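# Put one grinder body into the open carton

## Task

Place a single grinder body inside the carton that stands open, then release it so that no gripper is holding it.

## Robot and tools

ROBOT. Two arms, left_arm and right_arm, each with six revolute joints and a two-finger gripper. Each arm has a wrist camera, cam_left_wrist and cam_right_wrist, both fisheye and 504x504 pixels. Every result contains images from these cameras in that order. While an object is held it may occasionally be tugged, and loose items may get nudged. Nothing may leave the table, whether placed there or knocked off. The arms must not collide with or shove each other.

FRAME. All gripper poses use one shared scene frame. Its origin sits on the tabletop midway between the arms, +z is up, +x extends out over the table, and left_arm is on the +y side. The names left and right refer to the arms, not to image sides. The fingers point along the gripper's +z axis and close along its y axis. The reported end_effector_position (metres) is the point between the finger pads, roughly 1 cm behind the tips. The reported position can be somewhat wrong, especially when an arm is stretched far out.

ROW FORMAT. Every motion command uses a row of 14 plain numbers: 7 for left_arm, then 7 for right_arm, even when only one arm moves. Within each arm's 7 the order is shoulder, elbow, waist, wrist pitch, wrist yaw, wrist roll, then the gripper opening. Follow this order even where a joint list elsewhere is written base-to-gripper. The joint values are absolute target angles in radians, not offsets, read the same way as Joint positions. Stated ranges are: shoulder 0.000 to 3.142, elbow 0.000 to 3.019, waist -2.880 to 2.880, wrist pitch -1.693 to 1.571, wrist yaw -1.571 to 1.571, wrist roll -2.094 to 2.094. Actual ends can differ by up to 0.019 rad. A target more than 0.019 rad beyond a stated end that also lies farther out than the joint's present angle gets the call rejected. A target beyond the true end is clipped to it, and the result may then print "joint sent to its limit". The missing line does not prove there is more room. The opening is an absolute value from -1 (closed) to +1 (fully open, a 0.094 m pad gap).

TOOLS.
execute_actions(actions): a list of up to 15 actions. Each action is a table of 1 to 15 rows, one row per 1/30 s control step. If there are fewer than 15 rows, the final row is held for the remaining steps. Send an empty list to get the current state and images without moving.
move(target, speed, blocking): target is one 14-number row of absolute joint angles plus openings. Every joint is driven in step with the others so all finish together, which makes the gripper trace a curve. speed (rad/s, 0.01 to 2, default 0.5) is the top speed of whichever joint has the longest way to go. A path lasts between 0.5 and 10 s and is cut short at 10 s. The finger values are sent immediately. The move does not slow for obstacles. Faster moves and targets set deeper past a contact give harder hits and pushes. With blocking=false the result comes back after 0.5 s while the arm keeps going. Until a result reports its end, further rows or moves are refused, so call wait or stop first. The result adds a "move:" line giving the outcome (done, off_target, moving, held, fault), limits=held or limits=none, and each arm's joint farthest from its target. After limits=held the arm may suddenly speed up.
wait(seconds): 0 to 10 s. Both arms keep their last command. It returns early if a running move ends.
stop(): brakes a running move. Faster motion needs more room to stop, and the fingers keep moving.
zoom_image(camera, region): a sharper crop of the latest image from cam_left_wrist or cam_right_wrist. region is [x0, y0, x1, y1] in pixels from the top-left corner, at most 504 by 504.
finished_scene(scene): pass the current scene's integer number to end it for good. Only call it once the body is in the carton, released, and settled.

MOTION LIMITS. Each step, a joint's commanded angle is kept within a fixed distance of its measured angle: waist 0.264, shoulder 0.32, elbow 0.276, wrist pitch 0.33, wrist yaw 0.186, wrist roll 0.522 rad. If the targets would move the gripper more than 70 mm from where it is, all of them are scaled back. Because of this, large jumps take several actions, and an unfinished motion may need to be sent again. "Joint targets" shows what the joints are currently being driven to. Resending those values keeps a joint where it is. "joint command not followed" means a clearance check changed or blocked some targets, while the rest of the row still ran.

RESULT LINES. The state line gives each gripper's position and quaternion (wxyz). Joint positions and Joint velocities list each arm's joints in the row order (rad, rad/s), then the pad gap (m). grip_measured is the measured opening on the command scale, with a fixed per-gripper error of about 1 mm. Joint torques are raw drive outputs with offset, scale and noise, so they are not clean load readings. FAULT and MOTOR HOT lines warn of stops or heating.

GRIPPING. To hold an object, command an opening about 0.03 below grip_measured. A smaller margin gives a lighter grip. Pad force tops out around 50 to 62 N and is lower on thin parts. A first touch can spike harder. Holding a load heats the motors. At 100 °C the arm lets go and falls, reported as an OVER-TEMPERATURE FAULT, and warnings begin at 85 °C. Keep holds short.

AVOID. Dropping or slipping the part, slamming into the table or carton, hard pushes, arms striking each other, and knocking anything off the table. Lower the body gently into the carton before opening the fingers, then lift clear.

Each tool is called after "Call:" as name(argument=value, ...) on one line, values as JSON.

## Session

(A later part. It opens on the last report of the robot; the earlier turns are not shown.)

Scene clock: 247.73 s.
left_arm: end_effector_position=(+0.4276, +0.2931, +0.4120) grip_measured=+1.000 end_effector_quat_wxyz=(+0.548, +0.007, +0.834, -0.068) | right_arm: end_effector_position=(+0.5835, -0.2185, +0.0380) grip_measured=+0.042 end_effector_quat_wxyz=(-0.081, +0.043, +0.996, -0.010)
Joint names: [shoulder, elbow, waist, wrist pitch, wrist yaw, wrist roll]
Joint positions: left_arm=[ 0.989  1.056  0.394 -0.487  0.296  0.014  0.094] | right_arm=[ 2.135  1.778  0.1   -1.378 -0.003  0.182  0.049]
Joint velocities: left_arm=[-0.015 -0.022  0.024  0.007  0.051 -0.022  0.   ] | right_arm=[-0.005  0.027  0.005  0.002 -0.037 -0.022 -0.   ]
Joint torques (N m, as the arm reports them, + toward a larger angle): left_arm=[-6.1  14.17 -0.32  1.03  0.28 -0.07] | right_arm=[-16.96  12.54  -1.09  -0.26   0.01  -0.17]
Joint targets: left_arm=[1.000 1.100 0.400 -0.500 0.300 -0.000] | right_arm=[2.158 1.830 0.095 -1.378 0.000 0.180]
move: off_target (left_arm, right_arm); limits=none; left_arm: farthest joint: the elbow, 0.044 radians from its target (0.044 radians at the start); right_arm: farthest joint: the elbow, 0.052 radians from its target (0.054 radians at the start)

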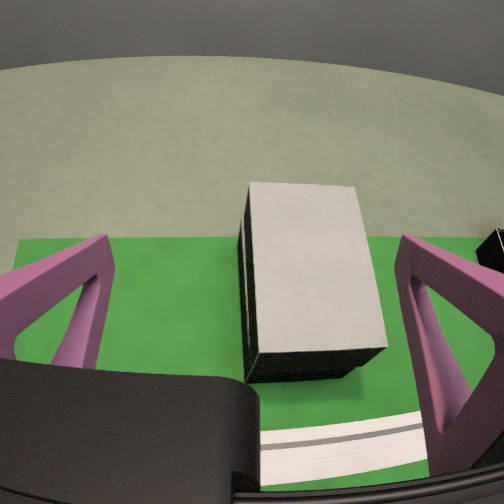

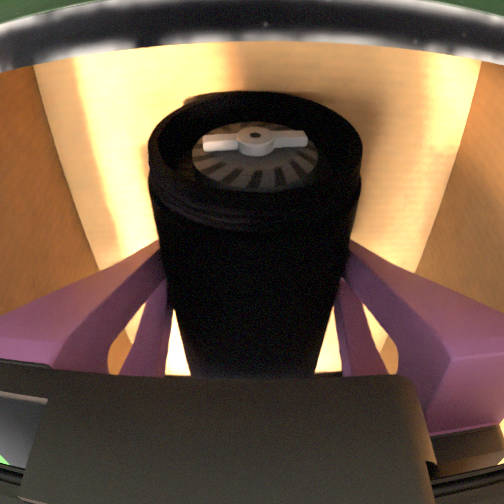

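Contact reached. Release and retreat.

Call:
execute_actions(actions=[[[1.0,1.1,0.4,-0.5,0.3,0.0,1, 2.135,1.81,0.10,-1.378,0.0,0.18,0.4]]])

Call:
move(target=[1.0,1.1,0.4,-0.5,0.3,0.0,1, 1.90,1.80,0.10,-1.40,0.0,0.18,0.4], speed=0.5)

Scene clock: 252.50 s.
left_arm: end_effector_position=(+0.4276, +0.2931, +0.4120) grip_measured=+1.000 end_effector_quat_wxyz=(+0.548, +0.007, +0.834, -0.068) | right_arm: end_effector_position=(+0.5835, -0.2185, +0.0380) grip_measured=+0.399 end_effector_quat_wxyz=(-0.081, +0.043, +0.996, -0.010)
Joint names: [shoulder, elbow, waist, wrist pitch, wrist yaw, wrist roll]
Joint positions: left_arm=[ 0.989  1.056  0.394 -0.487  0.296  0.014  0.094] | right_arm=[ 2.135  1.778  0.1   -1.378 -0.003  0.182  0.066]
Joint velocities: left_arm=[-0.024  0.007 -0.024  0.002 -0.022 -0.007  0.   ] | right_arm=[-0.005  0.017 -0.005 -0.012  0.066 -0.007 -0.   ]
Joint torques (N m, as the arm reports them, + toward a larger angle): left_arm=[-6.12 14.16 -0.3   1.03  0.28 -0.08] | right_arm=[-18.52  10.97  -0.55  -0.26   0.01  -0.17]
Joint targets: left_arm=[1.000 1.100 0.400 -0.500 0.300 0.000] | right_arm=[2.135 1.810 0.100 -1.378 -0.000 0.180]

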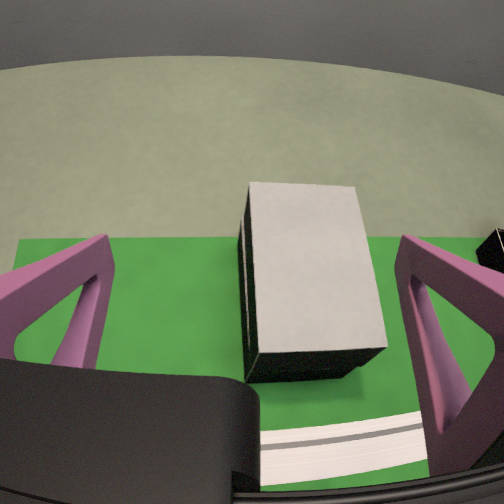

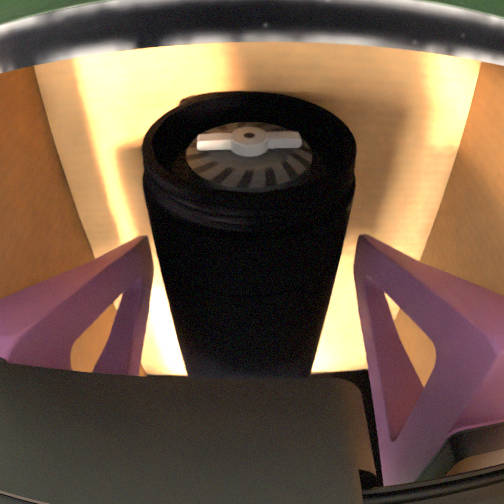

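Scene clock: 253.70 s.
left_arm: end_effector_position=(+0.4276, +0.2931, +0.4120) grip_measured=+1.000 end_effector_quat_wxyz=(+0.548, +0.007, +0.834, -0.068) | right_arm: end_effector_position=(+0.5845, -0.2184, +0.1871) grip_measured=+0.399 end_effector_quat_wxyz=(+0.039, +0.043, +0.998, +0.007)
Joint names: [shoulder, elbow, waist, wrist pitch, wrist yaw, wrist roll]
Joint positions: left_arm=[ 0.989  1.056  0.394 -0.487  0.296  0.014  0.094] | right_arm=[ 1.879  1.778  0.1   -1.391 -0.003  0.182  0.066]
Joint velocities: left_arm=[ 0.005 -0.002 -0.015 -0.007 -0.037 -0.066  0.   ] | right_arm=[-0.015  0.002  0.005 -0.002 -0.022 -0.007 -0.001]
Joint torques (N m, as the arm reports them, + toward a larger angle): left_arm=[-6.1  14.15 -0.32  1.01  0.28 -0.08] | right_arm=[-15.06  11.17  -0.63  -0.14   0.01  -0.18]
Joint targets: left_arm=[1.000 1.100 0.400 -0.500 0.300 0.000] | right_arm=[1.900 1.800 0.100 -1.400 -0.000 0.180]
move: off_target (left_arm, right_arm); limits=none; left_arm: farthest joint: the elbow, 0.044 radians from its target (0.044 radians at the start); right_arm: farthest joint: the elbow, 0.022 radians from its target (0.022 radians at the start)

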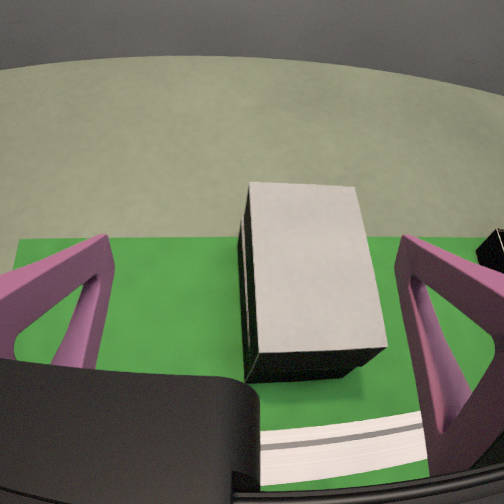

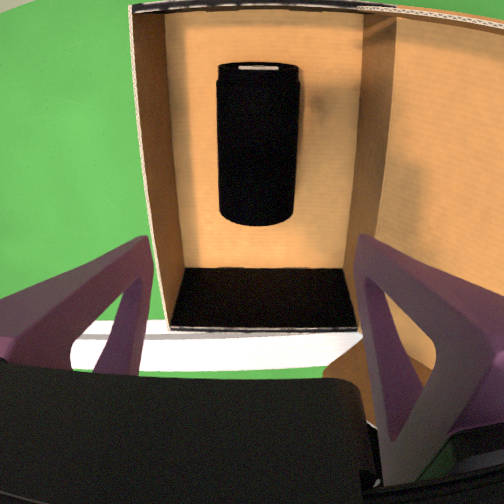

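Call:
finished_scene(scene=2)

The scene is finished: the task was done.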